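# Slide the orange-handled ring along the wire onto the green end

## Task

Carry the ring with the orange handle along the wire until it hangs on the green part at the far end, and leave it there. Nothing, the ring included, may touch the thin grey section of the wire; any such contact is an immediate failure. The ring must stay in place on its own, not held by the robot. Finish by opening the gripper and moving the arm away.

## Robot and tools

Robot: one six-joint arm with a two-finger parallel gripper. Joints, in column order: J1 waist, J2 shoulder, J3 elbow, J4 forearm roll, J5 wrist pitch, J6 wrist roll. The arm's base may sit at a slight tilt to the table. Loose objects can occasionally get a brief push from outside. Nothing may leave the table; knocking or placing anything off it fails the job.

Scene frame: origin on the table surface directly beneath the arm base, +z up, +x forward, +y to the left when facing along +x. Results report the gripper as end_effector_position (metres) and end_effector_quat_wxyz. That position is the spot between the pads when closed; it is less accurate far from the base. Gripper axes: the fingers extend along its +z and close along its y. Closed fingertips stick out about 33 mm past that point, fully open about 9 mm; while closing, the tips move roughly 24 mm farther out, so keep that clearance above surfaces.

Tool execute_actions. Argument actions is a list holding zero or one item. Empty list ([]): no command, just returns the current state. A wait: {"steps": N}, N up to 300, returns once N control steps (1/30 s each) have gone by since the previous result, with your reply time counted inside. A motion: {"rows": [...], "steps": N}, N from 1 to 15 (default 15), 1 to 15 rows. Each row drives one step; if rows run out, the final row repeats. Optional pictures (boolean) turns camera images on or off; by default they come with each result. A refused call sends nothing.

Each row is one list of 9 numbers for the single arm: J1..J6 as absolute target joint angles in radians (same form as the Joint positions line), then gripper position, gripper force_limit, gripper speed, each scaled to [-1, 1]. Joint ranges: waist -3.491 to 3.491, shoulder -3.140 to 3.140, elbow -1.187 to 4.328, forearm roll -3.316 to 3.316, wrist pitch -3.140 to 3.140, wrist roll -3.927 to 3.927. The true ends may differ by up to 0.010 rad. A target beyond a range end by more than 0.010 and outside the joint's last reported angle is refused; a target past the true end is clipped there, and a "joint sent to its limit" line may appear (possibly about an earlier, still-running action). Missing that line does not prove there is more room.

Gripper position: +1 fully open (140 mm), about -0.8 pads touch, -1 closes until blocked. force_limit: roughly 14 N at -1, 60 N at 0, 107 N at +1 (parts up to 40 mm wide). speed: gap changes about 30 mm/s at -1, 140 at 0, 250 at +1.

Motion limits: target speed caps 2.62 rad/s (waist, shoulder), 3.14 (elbow), 3.93 (wrist joints), with 0.5 s to accelerate; joints are coordinated to arrive together. Each step the commanded target stays within a lead of the measured angle: 0.805 rad (waist, shoulder), 0.966 (elbow), 1.21 (wrist joints). If targets would move the gripper over 70 mm from where it is measured, all are pulled back proportionally. So large moves need several calls. Between calls the arm keeps heading to the last row sent until it nearly stops or a step is HELD; only a new action pushes it further.

Result lines: Joint positions and Joint velocities (rad, rad/s, column order). object_status: 0 moving, 1 blocked while opening, 2 blocked while closing (a grip), 3 reached target or pads met (thin items may still be held). Confirm a grip by closing with -1 and seeing 2. Stopped fingers hold until the position number changes by 0.01 or more, or the object yields or slips. With status 2, a new force_limit applies only with a new position (e.g. switch -1 to -0.98). position_measured is in counts: 3 fully open, 230 pads touching, not linear in mm. "joint command not followed" means the controller's clearance check altered or stopped targets (mount blocks and posts count as arm). HELD marks steps where your row was partly or fully not sent. Flange force is the external force on the gripper, noisy, includes held weight, worst after abrupt stops; "no reading" means no estimate.

Faults: contact torque reaching a joint's load limit (waist, shoulder, elbow 150 N m; forearm roll, wrist pitch, wrist roll 37.6 N m, held weight included) or any external force of 150 N on arm, tool or load stops the arm for 10 s, drops the rest of the call, and lets it yield. Holding loads heats motors; MOTOR HOT warns, and reaching the limit brakes the arm (OVER-TEMPERATURE FAULT). Avoid stops, drops, slips, slams and hard pushes; prefer smooth, efficient, quick motion.

Tool zoom_image: camera (cam_head_left, cam_head_right, cam_high, cam_low, cam_wrist; each 504x504) and region [x0, y0, x1, y1] in pixels, top-left origin, at most 504 by 504. Returns a sharper crop of that camera's latest image; useful to check clearance between ring and grey wire.

Tool finished_scene: scene (the current scene's number). Ending a reply with no tool call ends everything. If resuming, first send execute_actions with an empty list to learn the scene and task.

Each tool is called after "Request:" as name(argument=value, ...) on one line, values as JSON.

## Session

Request:
execute_actions(actions=[])

Scene clock: 0.00 s of 4900.00 s.
end_effector_position=(+0.5332, -0.1087, +0.3729) position_measured=3 object_status=3 end_effector_quat_wxyz=(-0.063, +0.997, -0.029, +0.045)
Joint positions: [-0.084  0.226  0.484 -0.13  -1.747  1.532]
Joint velocities: [ 0.002 -0.    -0.    -0.002  0.    -0.   ]
Flange force (N, the push that the arm receives, along the gripper's own x y z axes): no reading

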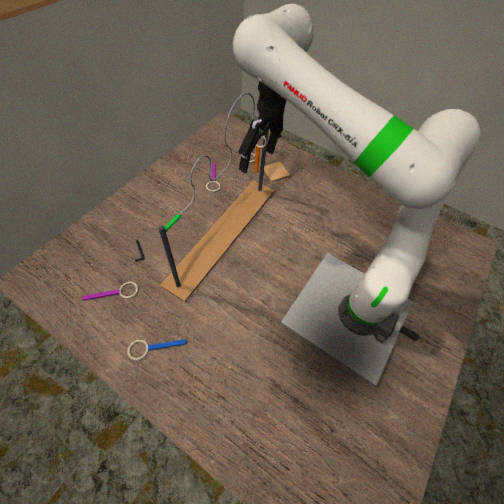

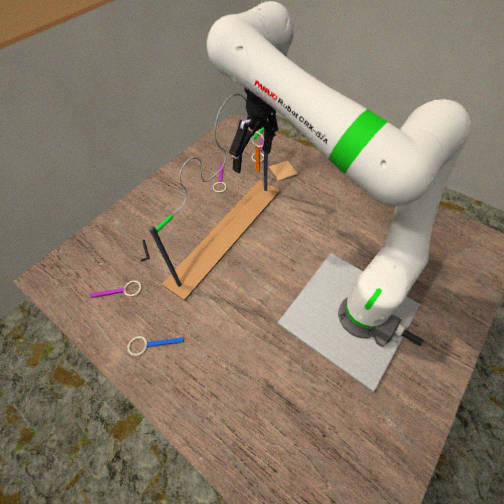

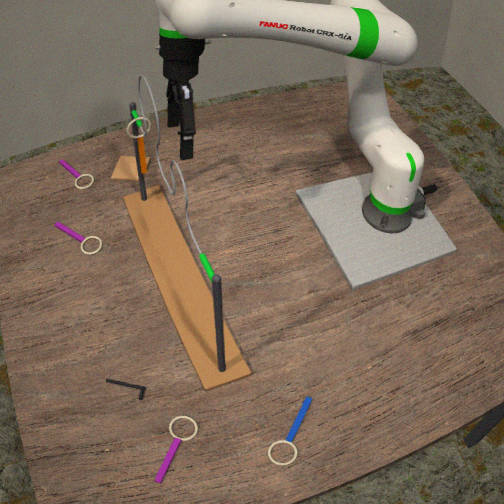

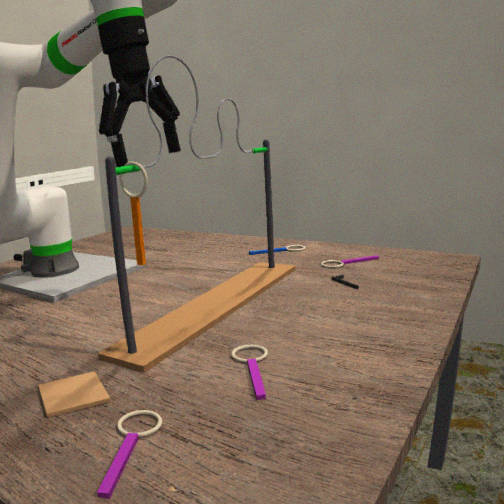

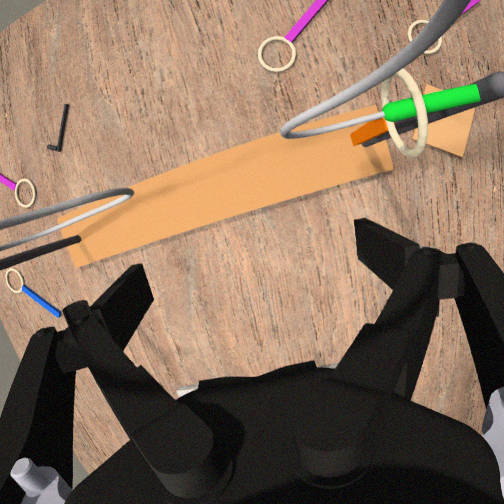

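Request:
execute_actions(actions=[{"rows": [[-0.084,-0.8,-0.4,-0.13,-1.2,1.532,-0.4,-1,0]], "steps": 15}], pictures=false)

Request:
execute_actions(actions=[{"rows": [[-0.084,-0.8,-0.4,-0.13,-1.2,1.532,-0.4,-1,0]], "steps": 15}], pictures=false)

Request:
execute_actions(actions=[{"rows": [[-0.137,-1.4,-1.0,3.1416,0.4,-1.5708,-0.4,-1,0]], "steps": 15}], pictures=false)

Request:
execute_actions(actions=[{"steps": 75}])

Scene clock: 65.40 s of 4900.00 s.
end_effector_position=(+0.4376, -0.1036, +0.4100) position_measured=107 object_status=0 end_effector_quat_wxyz=(-0.063, +0.976, -0.036, +0.205)
Joint positions: [-0.084 -0.275  0.019 -0.13  -1.459  1.532]
Joint velocities: [ 0.    -1.534 -1.224 -0.001  0.752  0.   ]
Flange force (N, the push that the arm receives, along the gripper's own x y z axes): [4.9 3.9 -3.0]
Steps of this call (steps 1 to 90: nothing new was sent; then 61.90 s passed at rest; steps 91 to 105: all 15 steps of this action). Readings (joint positions | what the end effector reports):
91: [-0.084 0.225 0.484 -0.130 -1.747 1.532] | position_measured=3 object_status=0
92: [-0.084 0.221 0.478 -0.130 -1.744 1.532] | position_measured=8 object_status=0
94: [-0.084 0.194 0.449 -0.130 -1.726 1.532] | position_measured=24 object_status=0
98: [-0.084 0.071 0.316 -0.130 -1.643 1.532] | position_measured=54 object_status=0
105: the state above

Scene clock: 65.90 s of 4900.00 s.
end_effector_position=(+0.3486, -0.1021, +0.4152) position_measured=179 object_status=0 end_effector_quat_wxyz=(-0.063, +0.922, -0.038, +0.379)
Joint positions: [-0.084 -0.8   -0.4   -0.13  -1.2    1.532]
Joint velocities: [ 0.001 -0.003 -0.006  0.001  0.005  0.   ]
Flange force (N, the push that the arm receives, along the gripper's own x y z axes): no reading
Steps of this call (steps 1 to 15: all 15 steps of this action). Readings (joint positions | what the end effector reports):
1: [-0.084 -0.328 -0.023 -0.130 -1.433 1.532] | position_measured=115 object_status=0
2: [-0.084 -0.381 -0.066 -0.130 -1.407 1.532] | position_measured=122 object_status=0
4: [-0.084 -0.493 -0.154 -0.130 -1.352 1.532] | position_measured=137 object_status=0
8: [-0.084 -0.682 -0.306 -0.130 -1.258 1.532] | position_measured=168 object_status=0
15: the state above

Scene clock: 66.40 s of 4900.00 s.
end_effector_position=(+0.3487, -0.2236, +0.5530) position_measured=179 object_status=3 end_effector_quat_wxyz=(+0.034, +0.781, -0.190, +0.594)
Joint positions: [-0.101 -0.998 -0.599  0.332 -0.738  1.07 ]
Joint velocities: [-0.036 -0.397 -0.396  1.122  1.11  -1.124]
Flange force (N, the push that the arm receives, along the gripper's own x y z axes): no reading
Steps of this call (steps 1 to 15: all 15 steps of this action). Readings (joint positions | what the end effector reports):
1: [-0.084 -0.800 -0.400 -0.130 -1.199 1.531] | position_measured=179 object_status=3
2: [-0.084 -0.804 -0.404 -0.122 -1.192 1.524] | position_measured=179 object_status=3
4: [-0.085 -0.823 -0.424 -0.082 -1.152 1.484] | position_measured=179 object_status=3
8: [-0.092 -0.893 -0.494 0.066 -1.004 1.336] | position_measured=179 object_status=3
15: the state above

Scene clock: 68.90 s of 4900.00 s.
end_effector_position=(+0.3565, +0.0950, +0.4678) position_measured=179 object_status=3 end_effector_quat_wxyz=(+0.035, +0.703, -0.035, +0.709)
Joint positions: [-0.137 -1.4   -1.     3.142  0.4   -1.571]
Joint velocities: [ 0.001  0.001  0.     0.     0.    -0.   ]
Flange force (N, the push that the arm receives, along the gripper's own x y z axes): no reading
Steps of this call (steps 1 to 75: the robot went on to your last target). Readings (joint positions | what the end effector reports):
1: [-0.102 -1.012 -0.612 0.370 -0.701 1.032] | position_measured=179 object_status=3
2: [-0.103 -1.025 -0.625 0.409 -0.664 0.993] | position_measured=179 object_status=3
4: [-0.106 -1.050 -0.650 0.489 -0.592 0.913] | position_measured=179 object_status=3
8: [-0.110 -1.098 -0.698 0.656 -0.457 0.746] | position_measured=179 object_status=3
75: the state above
The arm was judged still, so your last target was given up. Only a new action makes it travel on or press farther. Fingers that are still opening or closing keep moving.

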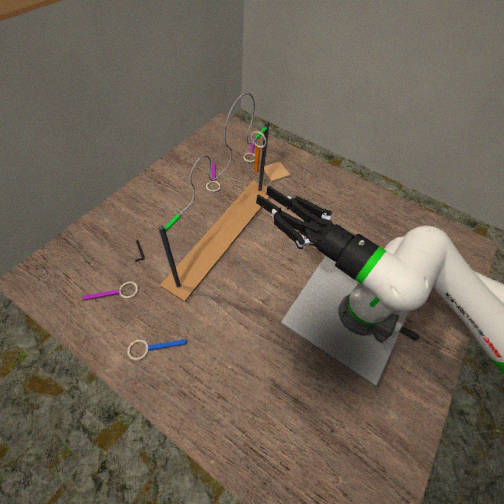

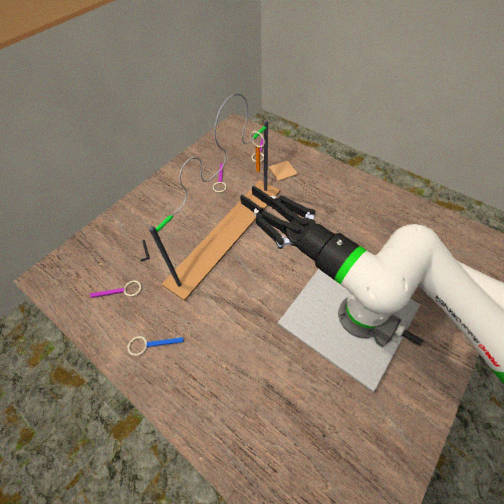

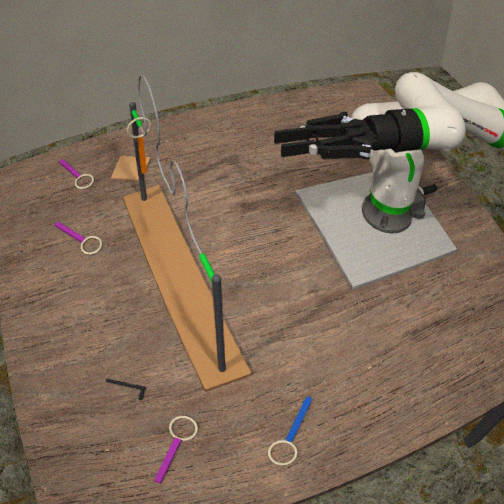

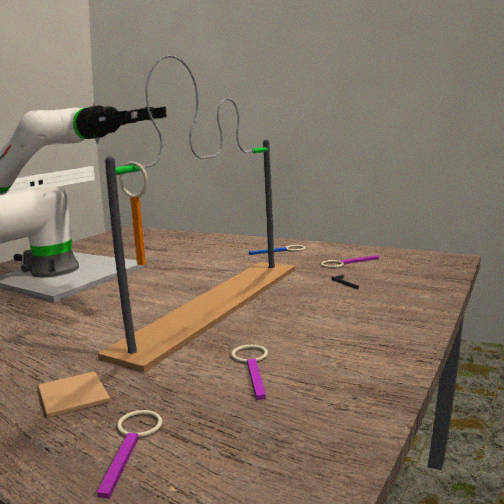

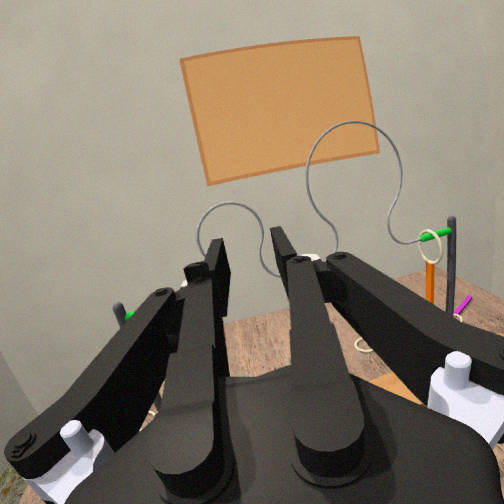

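Request:
execute_actions(actions=[{"rows": [[-0.23,-1.4,-1.0,3.1416,0.7,-1.5708,-0.4,-1,0]], "steps": 15}], pictures=false)

Request:
execute_actions(actions=[{"steps": 20}])

Request:
zoom_image(camera="cam_wrist", region=[250, 20, 502, 272])

Request:
zoom_image(camera="cam_wrist", region=[40, 60, 292, 312])

Scene clock: 76.23 s of 4900.00 s.
end_effector_position=(+0.3489, +0.0641, +0.3624) position_measured=179 object_status=3 end_effector_quat_wxyz=(+0.057, +0.799, -0.077, +0.594)
Joint positions: [-0.23  -1.4   -1.     3.142  0.7   -1.571]
Joint velocities: [-0.    -0.     0.     0.001  0.002  0.   ]
Flange force (N, the push that the arm receives, along the gripper's own x y z axes): no reading
Steps of this call (steps 1 to 90: nothing new was sent; then 3.83 s passed at rest; steps 91 to 105: all 15 steps of this action). Readings (joint positions | what the end effector reports):
91: [-0.137 -1.400 -1.000 3.142 0.401 -1.571] | position_measured=179 object_status=3
92: [-0.139 -1.400 -1.000 3.142 0.408 -1.571] | position_measured=179 object_status=3
94: [-0.152 -1.400 -1.000 3.142 0.448 -1.571] | position_measured=179 object_status=3
98: [-0.200 -1.400 -1.000 3.142 0.603 -1.571] | position_measured=179 object_status=3
105: the state above

Scene clock: 76.90 s of 4900.00 s.
end_effector_position=(+0.3489, +0.0641, +0.3624) position_measured=179 object_status=3 end_effector_quat_wxyz=(+0.057, +0.799, -0.077, +0.594)
Joint positions: [-0.23  -1.4   -1.     3.142  0.7   -1.571]
Joint velocities: [0.001 0.    0.    0.001 0.    0.   ]
Flange force (N, the push that the arm receives, along the gripper's own x y z axes): no reading
Steps of this call (steps 1 to 15: the robot went on to your last target; steps 16 to 20: nothing new was sent). Readings (joint positions | what the end effector reports):
1: [-0.230 -1.400 -1.000 3.142 0.700 -1.571] | position_measured=179 object_status=3
2: [-0.230 -1.400 -1.000 3.142 0.700 -1.571] | position_measured=179 object_status=3
4: [-0.230 -1.400 -1.000 3.142 0.700 -1.571] | position_measured=179 object_status=3
8: [-0.230 -1.400 -1.000 3.142 0.700 -1.571] | position_measured=179 object_status=3
20: the state above
The arm was judged still, so your last target was given up. Only a new action makes it travel on or press farther. Fingers that are still opening or closing keep moving.

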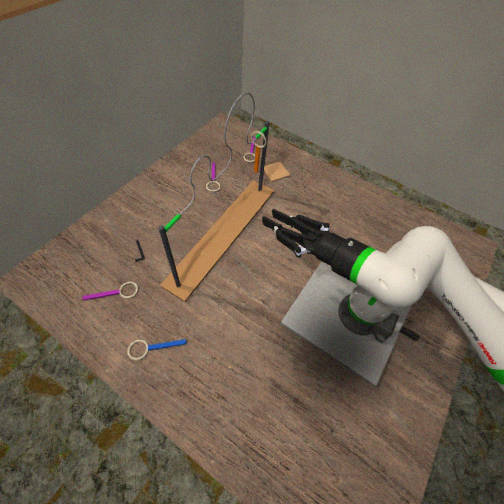

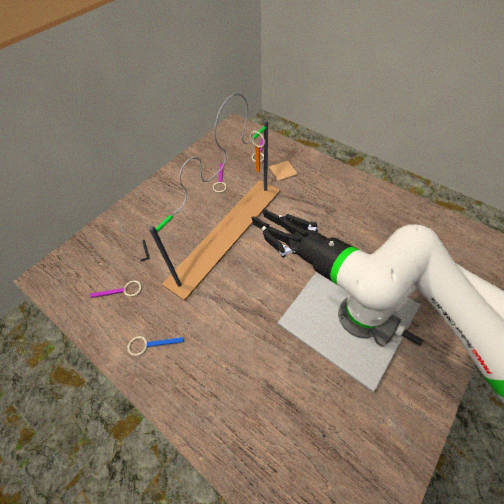

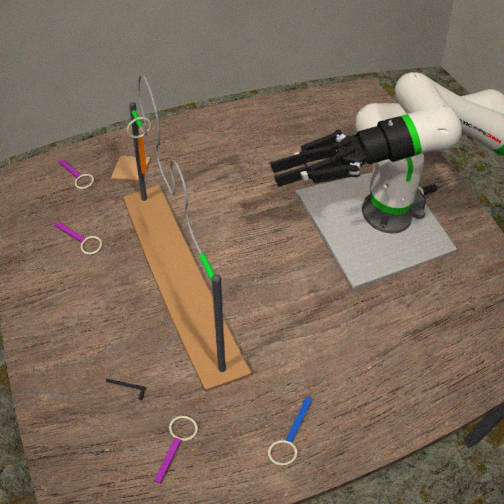

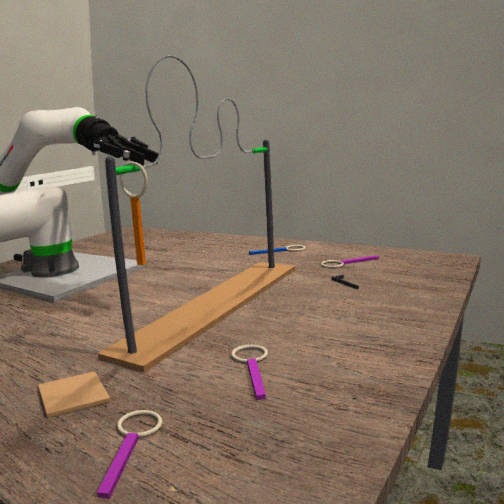

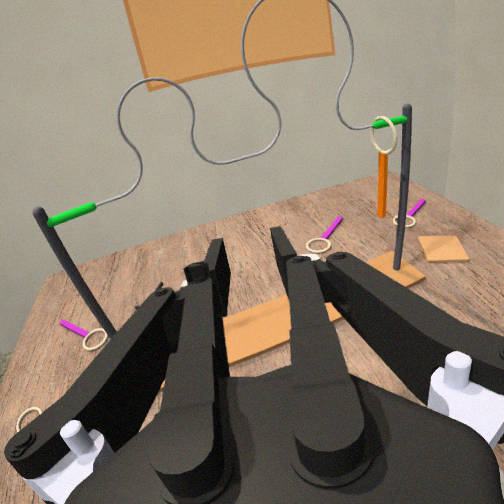

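Region (250, 20, 502, 272) of cam_wrist's 504x504 image, scaled by 2.000, with more detail than that image has.

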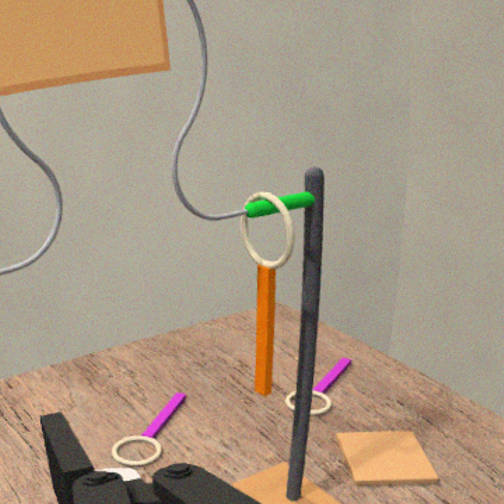

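Region (40, 60, 292, 312) of cam_wrist's 504x504 image, scaled by 2.000, with more detail than that image has.

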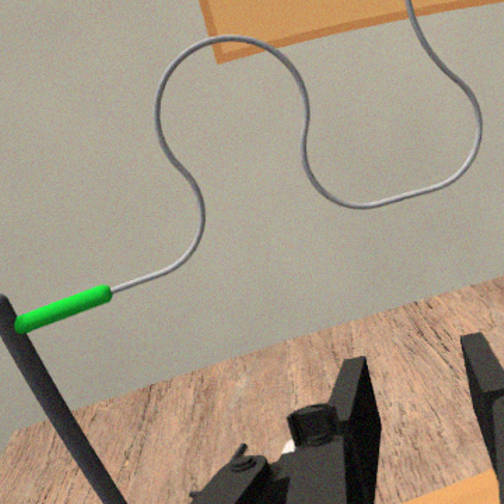

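Request:
execute_actions(actions=[{"rows": [[-0.662,-0.64,-1.046,3.1416,-0.26,-1.5708,-0.4,-1,0]], "steps": 15}], pictures=false)

Request:
execute_actions(actions=[{"rows": [[-0.662,-0.64,-1.046,3.1416,-0.26,-1.5708,-0.4,-1,0]], "steps": 12}], pictures=false)

Request:
execute_actions(actions=[{"rows": [[-0.662,0.127,-1.0923,3.1416,-1.2193,-1.5708,-0.4,-1,0]], "steps": 15}], pictures=false)

Request:
execute_actions(actions=[{"steps": 30}])

Scene clock: 197.40 s of 4900.00 s.
end_effector_position=(+0.4433, -0.0528, +0.3657) position_measured=179 object_status=3 end_effector_quat_wxyz=(+0.128, +0.762, -0.160, +0.614)
Joint positions: [-0.449 -1.014 -1.023  3.142  0.212 -1.571]
Joint velocities: [-0.569  0.999 -0.061 -0.001 -1.251 -0.   ]
Flange force (N, the push that the arm receives, along the gripper's own x y z axes): no reading
Steps of this call (steps 1 to 90: nothing new was sent; then 117.00 s passed at rest; steps 91 to 105: all 15 steps of this action). Readings (joint positions | what the end effector reports):
91: [-0.230 -1.399 -1.000 3.142 0.700 -1.571] | position_measured=179 object_status=3
92: [-0.233 -1.395 -1.000 3.142 0.694 -1.571] | position_measured=179 object_status=3
94: [-0.248 -1.368 -1.002 3.142 0.660 -1.571] | position_measured=179 object_status=3
98: [-0.315 -1.251 -1.009 3.142 0.511 -1.571] | position_measured=179 object_status=3
105: the state above

Scene clock: 197.80 s of 4900.00 s.
end_effector_position=(+0.4814, -0.1838, +0.3402) position_measured=179 object_status=3 end_effector_quat_wxyz=(+0.198, +0.719, -0.231, +0.625)
Joint positions: [-0.655 -0.653 -1.045  3.142 -0.244 -1.571]
Joint velocities: [-0.2    0.351 -0.021  0.001 -0.438 -0.   ]
Flange force (N, the push that the arm receives, along the gripper's own x y z axes): no reading
Steps of this call (steps 1 to 12: all 12 steps of this action). Readings (joint positions | what the end effector reports):
1: [-0.469 -0.980 -1.025 3.142 0.170 -1.571] | position_measured=179 object_status=3
2: [-0.488 -0.946 -1.027 3.142 0.127 -1.571] | position_measured=179 object_status=3
4: [-0.527 -0.878 -1.032 3.142 0.041 -1.571] | position_measured=179 object_status=3
8: [-0.603 -0.743 -1.040 3.142 -0.130 -1.571] | position_measured=179 object_status=3
12: the state above

Scene clock: 198.30 s of 4900.00 s.
end_effector_position=(+0.5259, -0.2198, +0.2604) position_measured=179 object_status=3 end_effector_quat_wxyz=(+0.213, +0.682, -0.221, +0.664)
Joint positions: [-0.662 -0.049 -1.082  3.142 -0.999 -1.571]
Joint velocities: [-0.002  1.332 -0.08   0.    -1.649  0.   ]
Flange force (N, the push that the arm receives, along the gripper's own x y z axes): no reading
Steps of this call (steps 1 to 15: all 15 steps of this action). Readings (joint positions | what the end effector reports):
1: [-0.660 -0.643 -1.046 3.142 -0.256 -1.571] | position_measured=179 object_status=3
2: [-0.661 -0.631 -1.047 3.142 -0.272 -1.571] | position_measured=179 object_status=3
4: [-0.661 -0.591 -1.049 3.142 -0.323 -1.571] | position_measured=179 object_status=3
8: [-0.661 -0.440 -1.058 3.142 -0.512 -1.571] | position_measured=179 object_status=3
15: the state above

Scene clock: 199.30 s of 4900.00 s.
end_effector_position=(+0.5259, -0.2200, +0.2352) position_measured=179 object_status=3 end_effector_quat_wxyz=(+0.217, +0.670, -0.218, +0.676)
Joint positions: [-0.662  0.127 -1.092  3.142 -1.219 -1.571]
Joint velocities: [-0.002 -0.001  0.     0.001 -0.    -0.   ]
Flange force (N, the push that the arm receives, along the gripper's own x y z axes): [-0.8 5.8 -5.1]
Steps of this call (steps 1 to 30: the robot went on to your last target). Readings (joint positions | what the end effector reports):
1: [-0.662 -0.007 -1.084 3.142 -1.052 -1.571] | position_measured=179 object_status=3
2: [-0.662 0.030 -1.086 3.142 -1.097 -1.571] | position_measured=179 object_status=3
4: [-0.662 0.085 -1.090 3.142 -1.166 -1.571] | position_measured=179 object_status=3
8: [-0.662 0.127 -1.092 3.142 -1.219 -1.571] | position_measured=179 object_status=3
30: the state above
The arm was judged still, so your last target was given up. Only a new action makes it travel on or press farther. Fingers that are still opening or closing keep moving.

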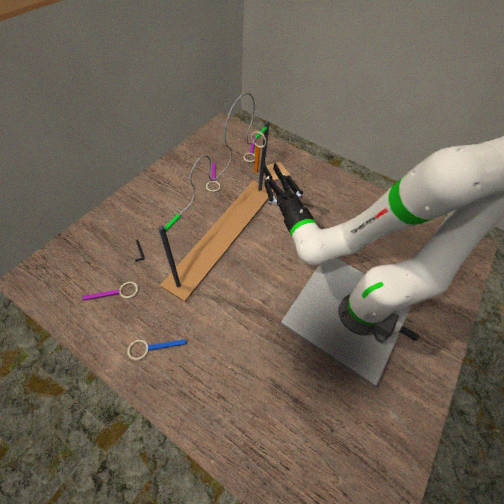

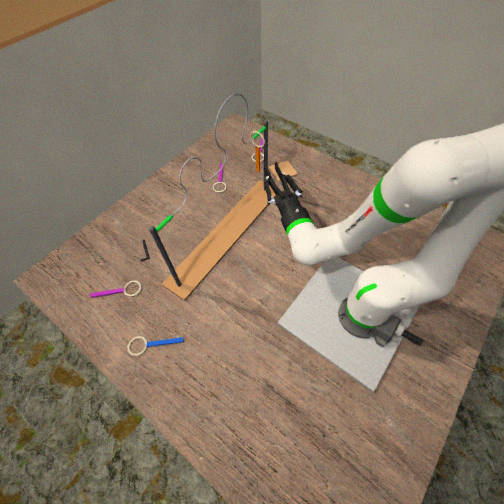

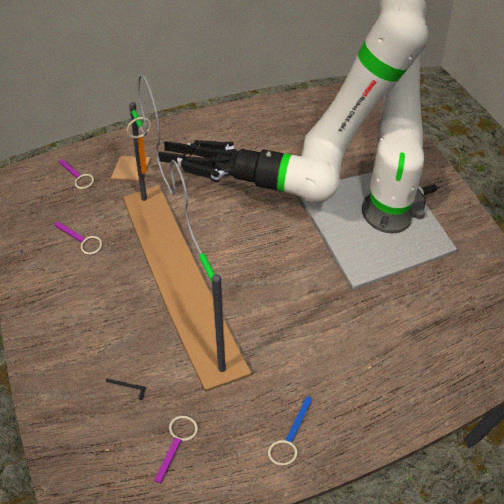

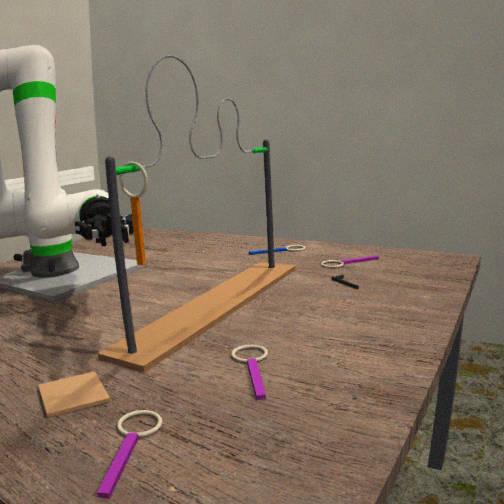

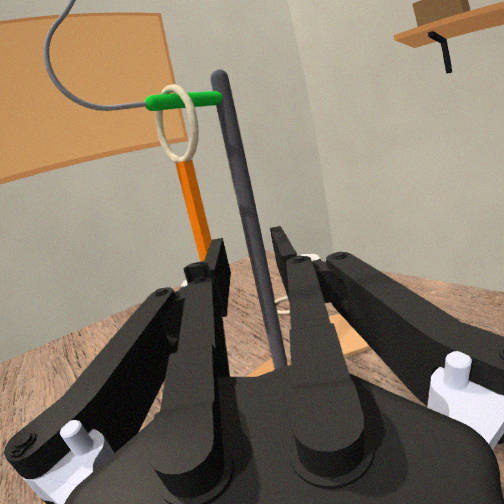

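Request:
execute_actions(actions=[{"rows": [[-0.602,0.127,-1.0923,3.1416,-1.2193,-1.5708,-0.4,-1,0]], "steps": 15}])

Request:
zoom_image(camera="cam_wrist", region=[150, 60, 350, 330])

Request:
zoom_image(camera="cam_high", region=[110, 90, 230, 210])

Scene clock: 216.93 s of 4900.00 s.
end_effector_position=(+0.5382, -0.1879, +0.2352) position_measured=179 object_status=3 end_effector_quat_wxyz=(+0.197, +0.676, -0.198, +0.682)
Joint positions: [-0.602  0.127 -1.092  3.142 -1.219 -1.571]
Joint velocities: [ 0.001 -0.     0.001  0.001 -0.    -0.   ]
Flange force (N, the push that the arm receives, along the gripper's own x y z axes): [-0.7 7.6 -3.9]
Steps of this call (steps 1 to 90: nothing new was sent; then 14.13 s passed at rest; steps 91 to 105: all 15 steps of this action). Readings (joint positions | what the end effector reports):
91: [-0.662 0.127 -1.092 3.142 -1.219 -1.571] | position_measured=179 object_status=3
92: [-0.657 0.127 -1.092 3.142 -1.219 -1.571] | position_measured=179 object_status=3
94: [-0.631 0.127 -1.092 3.142 -1.219 -1.571] | position_measured=179 object_status=3
98: [-0.602 0.127 -1.092 3.142 -1.219 -1.571] | position_measured=179 object_status=3
105: the state above

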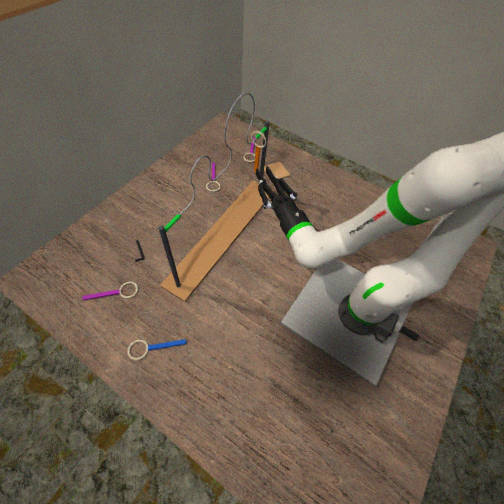

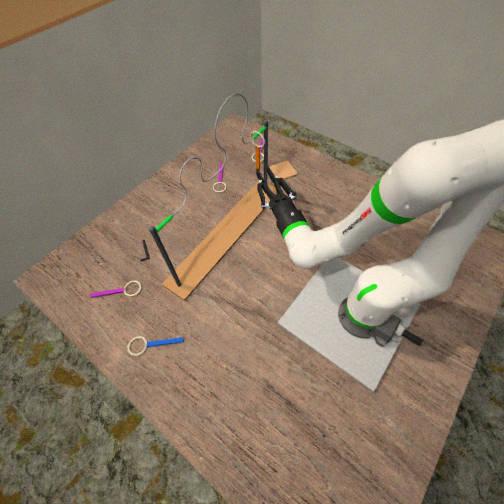

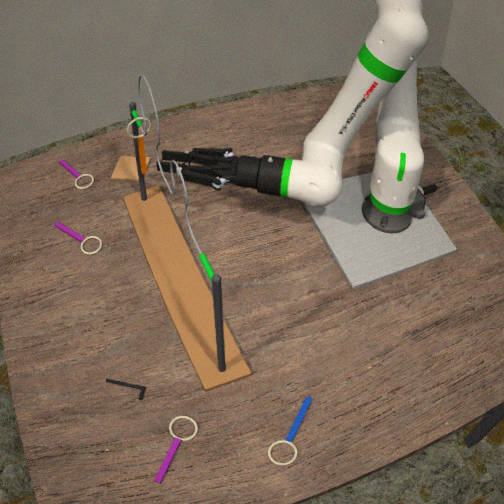

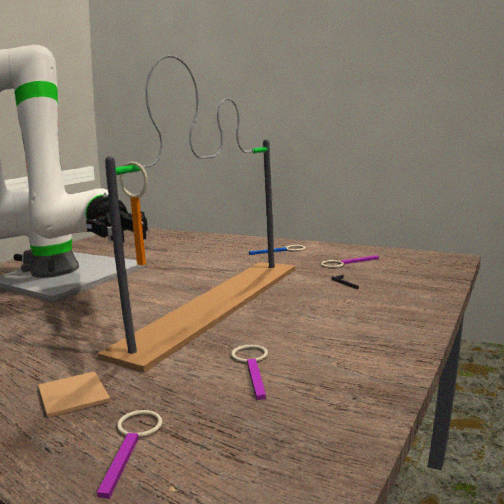

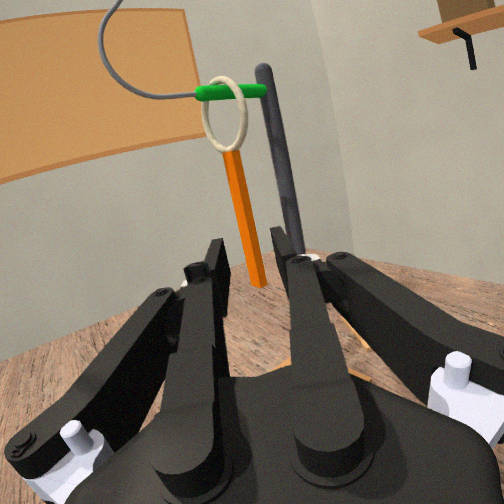

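Region (150, 60, 350, 330) of cam_wrist's 504x504 image, scaled by 1.867, with more detail than that image has; it fills the left 373 columns of this view, and the rest is white.

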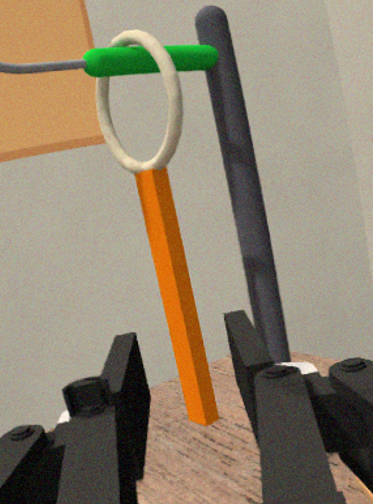

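Region (110, 90, 230, 210) of cam_high's 504x504 image, scaled by 4.200, with more detail than that image has.

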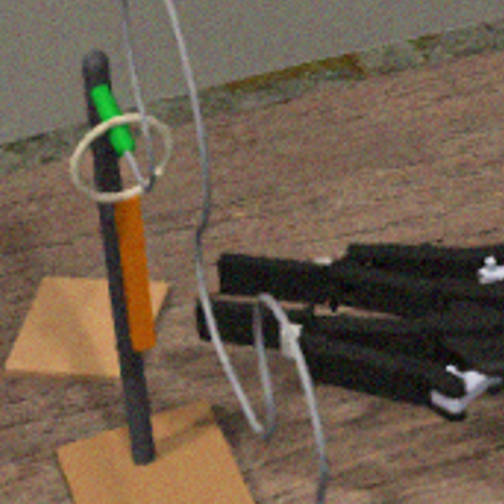

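Request:
execute_actions(actions=[{"rows": [[-0.605,0.2178,-1.0056,3.1416,-1.2234,-1.5708,-0.5,-1,0]], "steps": 15}])

Request:
zoom_image(camera="cam_wrist", region=[150, 20, 350, 330])

Request:
zoom_image(camera="cam_high", region=[110, 90, 230, 210])

Request:
zoom_image(camera="cam_head_right", region=[220, 110, 320, 210])

Scene clock: 239.17 s of 4900.00 s.
end_effector_position=(+0.5672, -0.2084, +0.2285) position_measured=192 object_status=3 end_effector_quat_wxyz=(+0.198, +0.676, -0.199, +0.681)
Joint positions: [-0.605  0.218 -1.006  3.142 -1.223 -1.571]
Joint velocities: [ 0.    -0.001 -0.     0.002 -0.    -0.   ]
Flange force (N, the push that the arm receives, along the gripper's own x y z axes): [-2.6 6.0 -3.1]
Steps of this call (steps 1 to 15: the robot went on to your last target; steps 16 to 90: nothing new was sent; then 18.73 s passed at rest; steps 91 to 105: all 15 steps of this action). Readings (joint positions | what the end effector reports):
91: [-0.602 0.127 -1.092 3.142 -1.219 -1.571] | position_measured=179 object_status=0
92: [-0.602 0.132 -1.087 3.142 -1.219 -1.571] | position_measured=184 object_status=0
94: [-0.602 0.158 -1.062 3.142 -1.221 -1.571] | position_measured=192 object_status=0
98: [-0.605 0.216 -1.007 3.142 -1.223 -1.571] | position_measured=192 object_status=0
105: the state above

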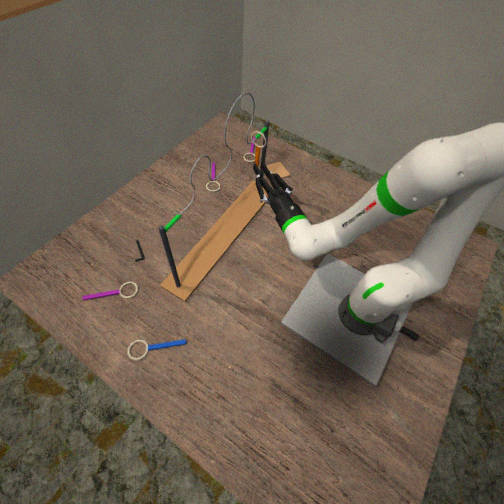

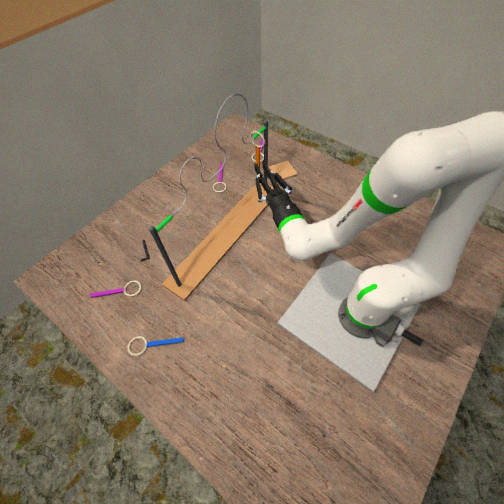

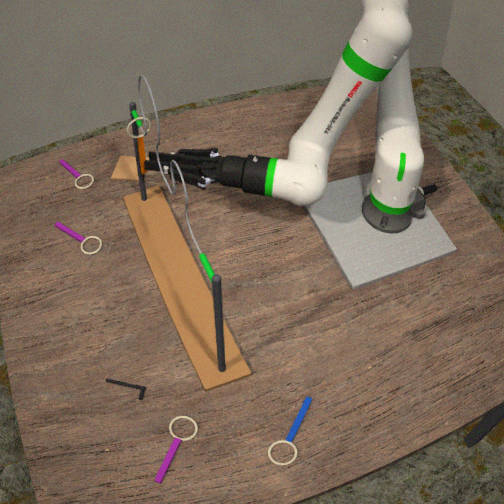

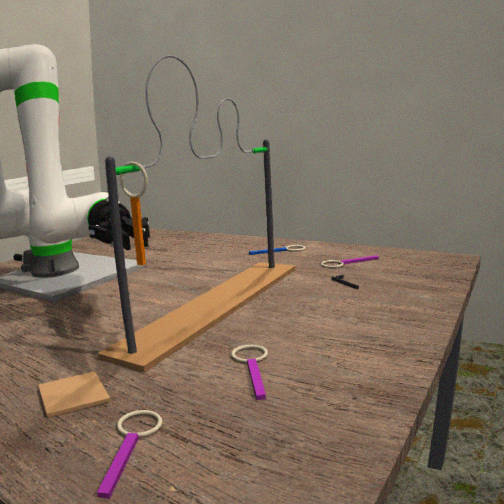

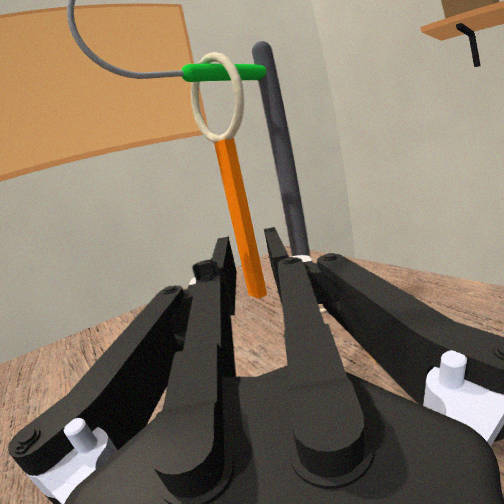

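Region (150, 20, 350, 330) of cam_wrist's 504x504 image, scaled by 1.626, with more detail than that image has; it fills the left 325 columns of this view, and the rest is white.

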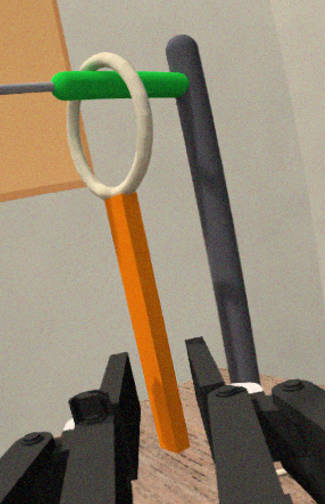

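Region (110, 90, 230, 210) of cam_high's 504x504 image, scaled by 4.200, with more detail than that image has.

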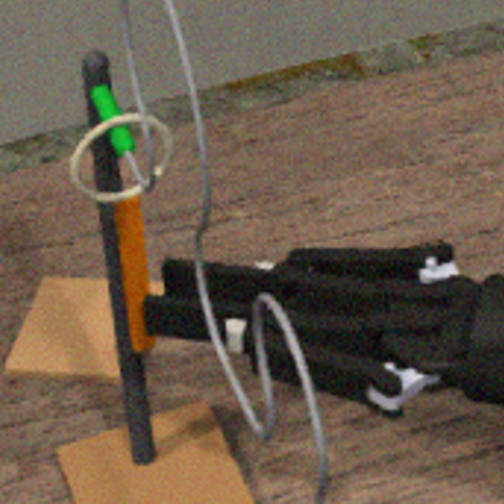

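Region (220, 110, 320, 210) of cam_head_right's 504x504 image, scaled by 5.040, with more detail than that image has.

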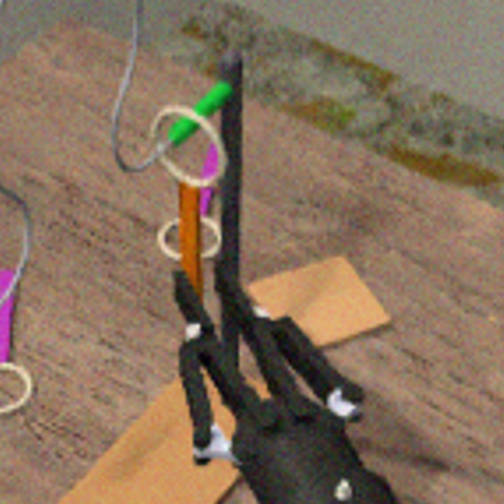

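Request:
execute_actions(actions=[{"rows": [[-0.605,0.2620,-0.9330,3.1416,-1.1951,-1.5708,-0.5,-1,0]], "steps": 15}])

Request:
zoom_image(camera="cam_high", region=[110, 90, 230, 210])

Request:
zoom_image(camera="cam_low", region=[80, 150, 200, 270])

Scene clock: 246.23 s of 4900.00 s.
end_effector_position=(+0.5916, -0.2240, +0.2287) position_measured=192 object_status=3 end_effector_quat_wxyz=(+0.198, +0.676, -0.199, +0.681)
Joint positions: [-0.605  0.262 -0.933  3.142 -1.195 -1.571]
Joint velocities: [ 0.     0.001 -0.    -0.002  0.    -0.   ]
Flange force (N, the push that the arm receives, along the gripper's own x y z axes): [-2.1 5.2 -2.9]
Steps of this call (steps 1 to 15: the robot went on to your last target; steps 16 to 90: nothing new was sent; then 3.57 s passed at rest; steps 91 to 105: all 15 steps of this action). Readings (joint positions | what the end effector reports):
91: [-0.605 0.218 -1.005 3.142 -1.223 -1.571] | position_measured=192 object_status=3
92: [-0.605 0.222 -0.999 3.142 -1.221 -1.571] | position_measured=192 object_status=3
94: [-0.605 0.241 -0.968 3.142 -1.209 -1.571] | position_measured=192 object_status=3
98: [-0.605 0.262 -0.933 3.142 -1.195 -1.571] | position_measured=192 object_status=3
105: the state above

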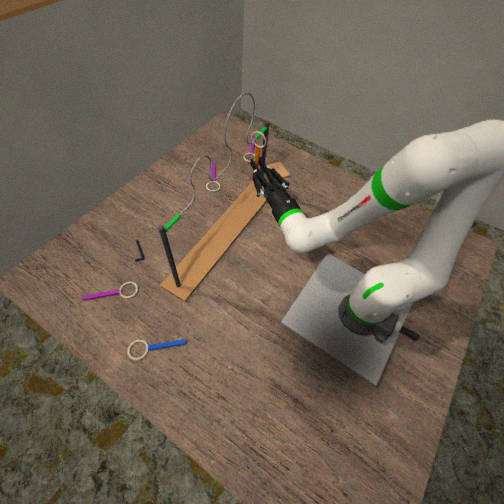

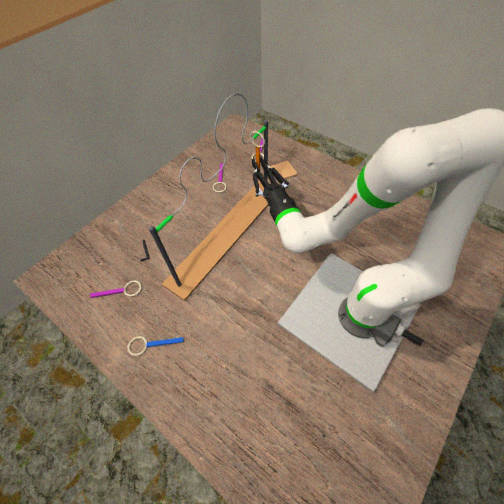

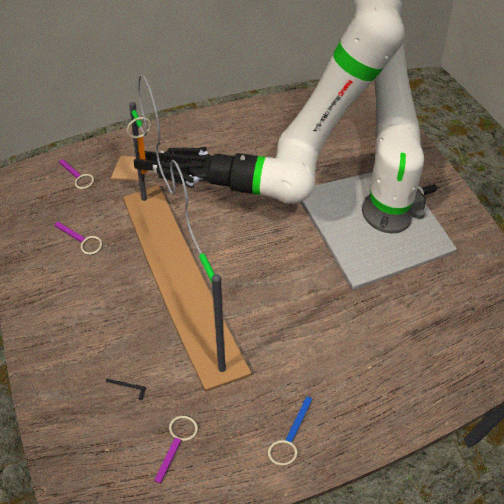

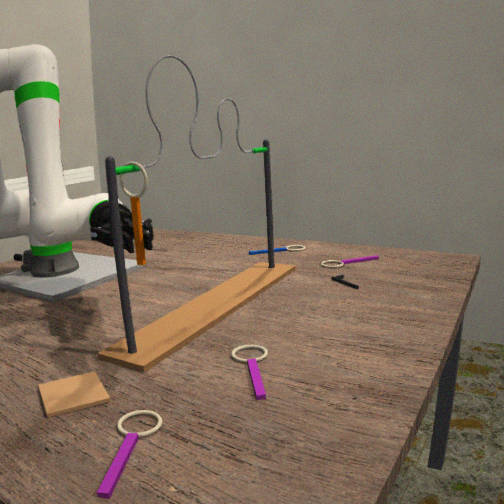

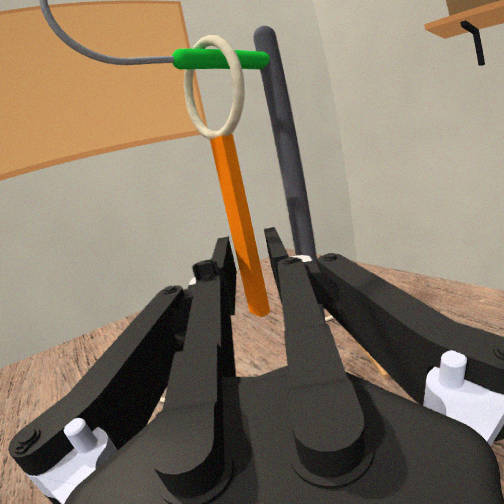

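Region (110, 90, 230, 210) of cam_high's 504x504 image, scaled by 4.200, with more detail than that image has.

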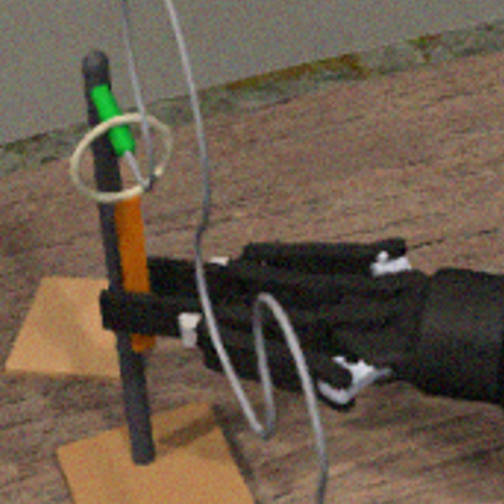

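Region (80, 150, 200, 270) of cam_low's 504x504 image, scaled by 4.200, with more detail than that image has.

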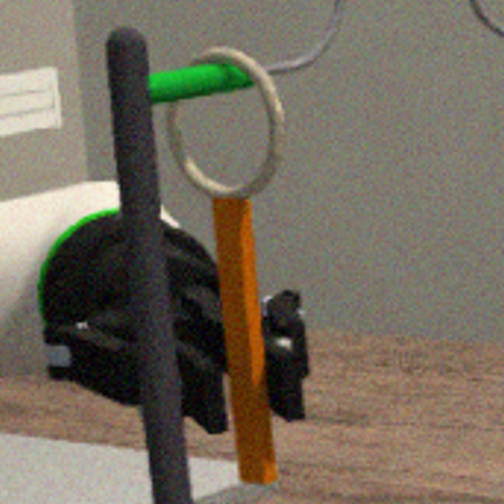

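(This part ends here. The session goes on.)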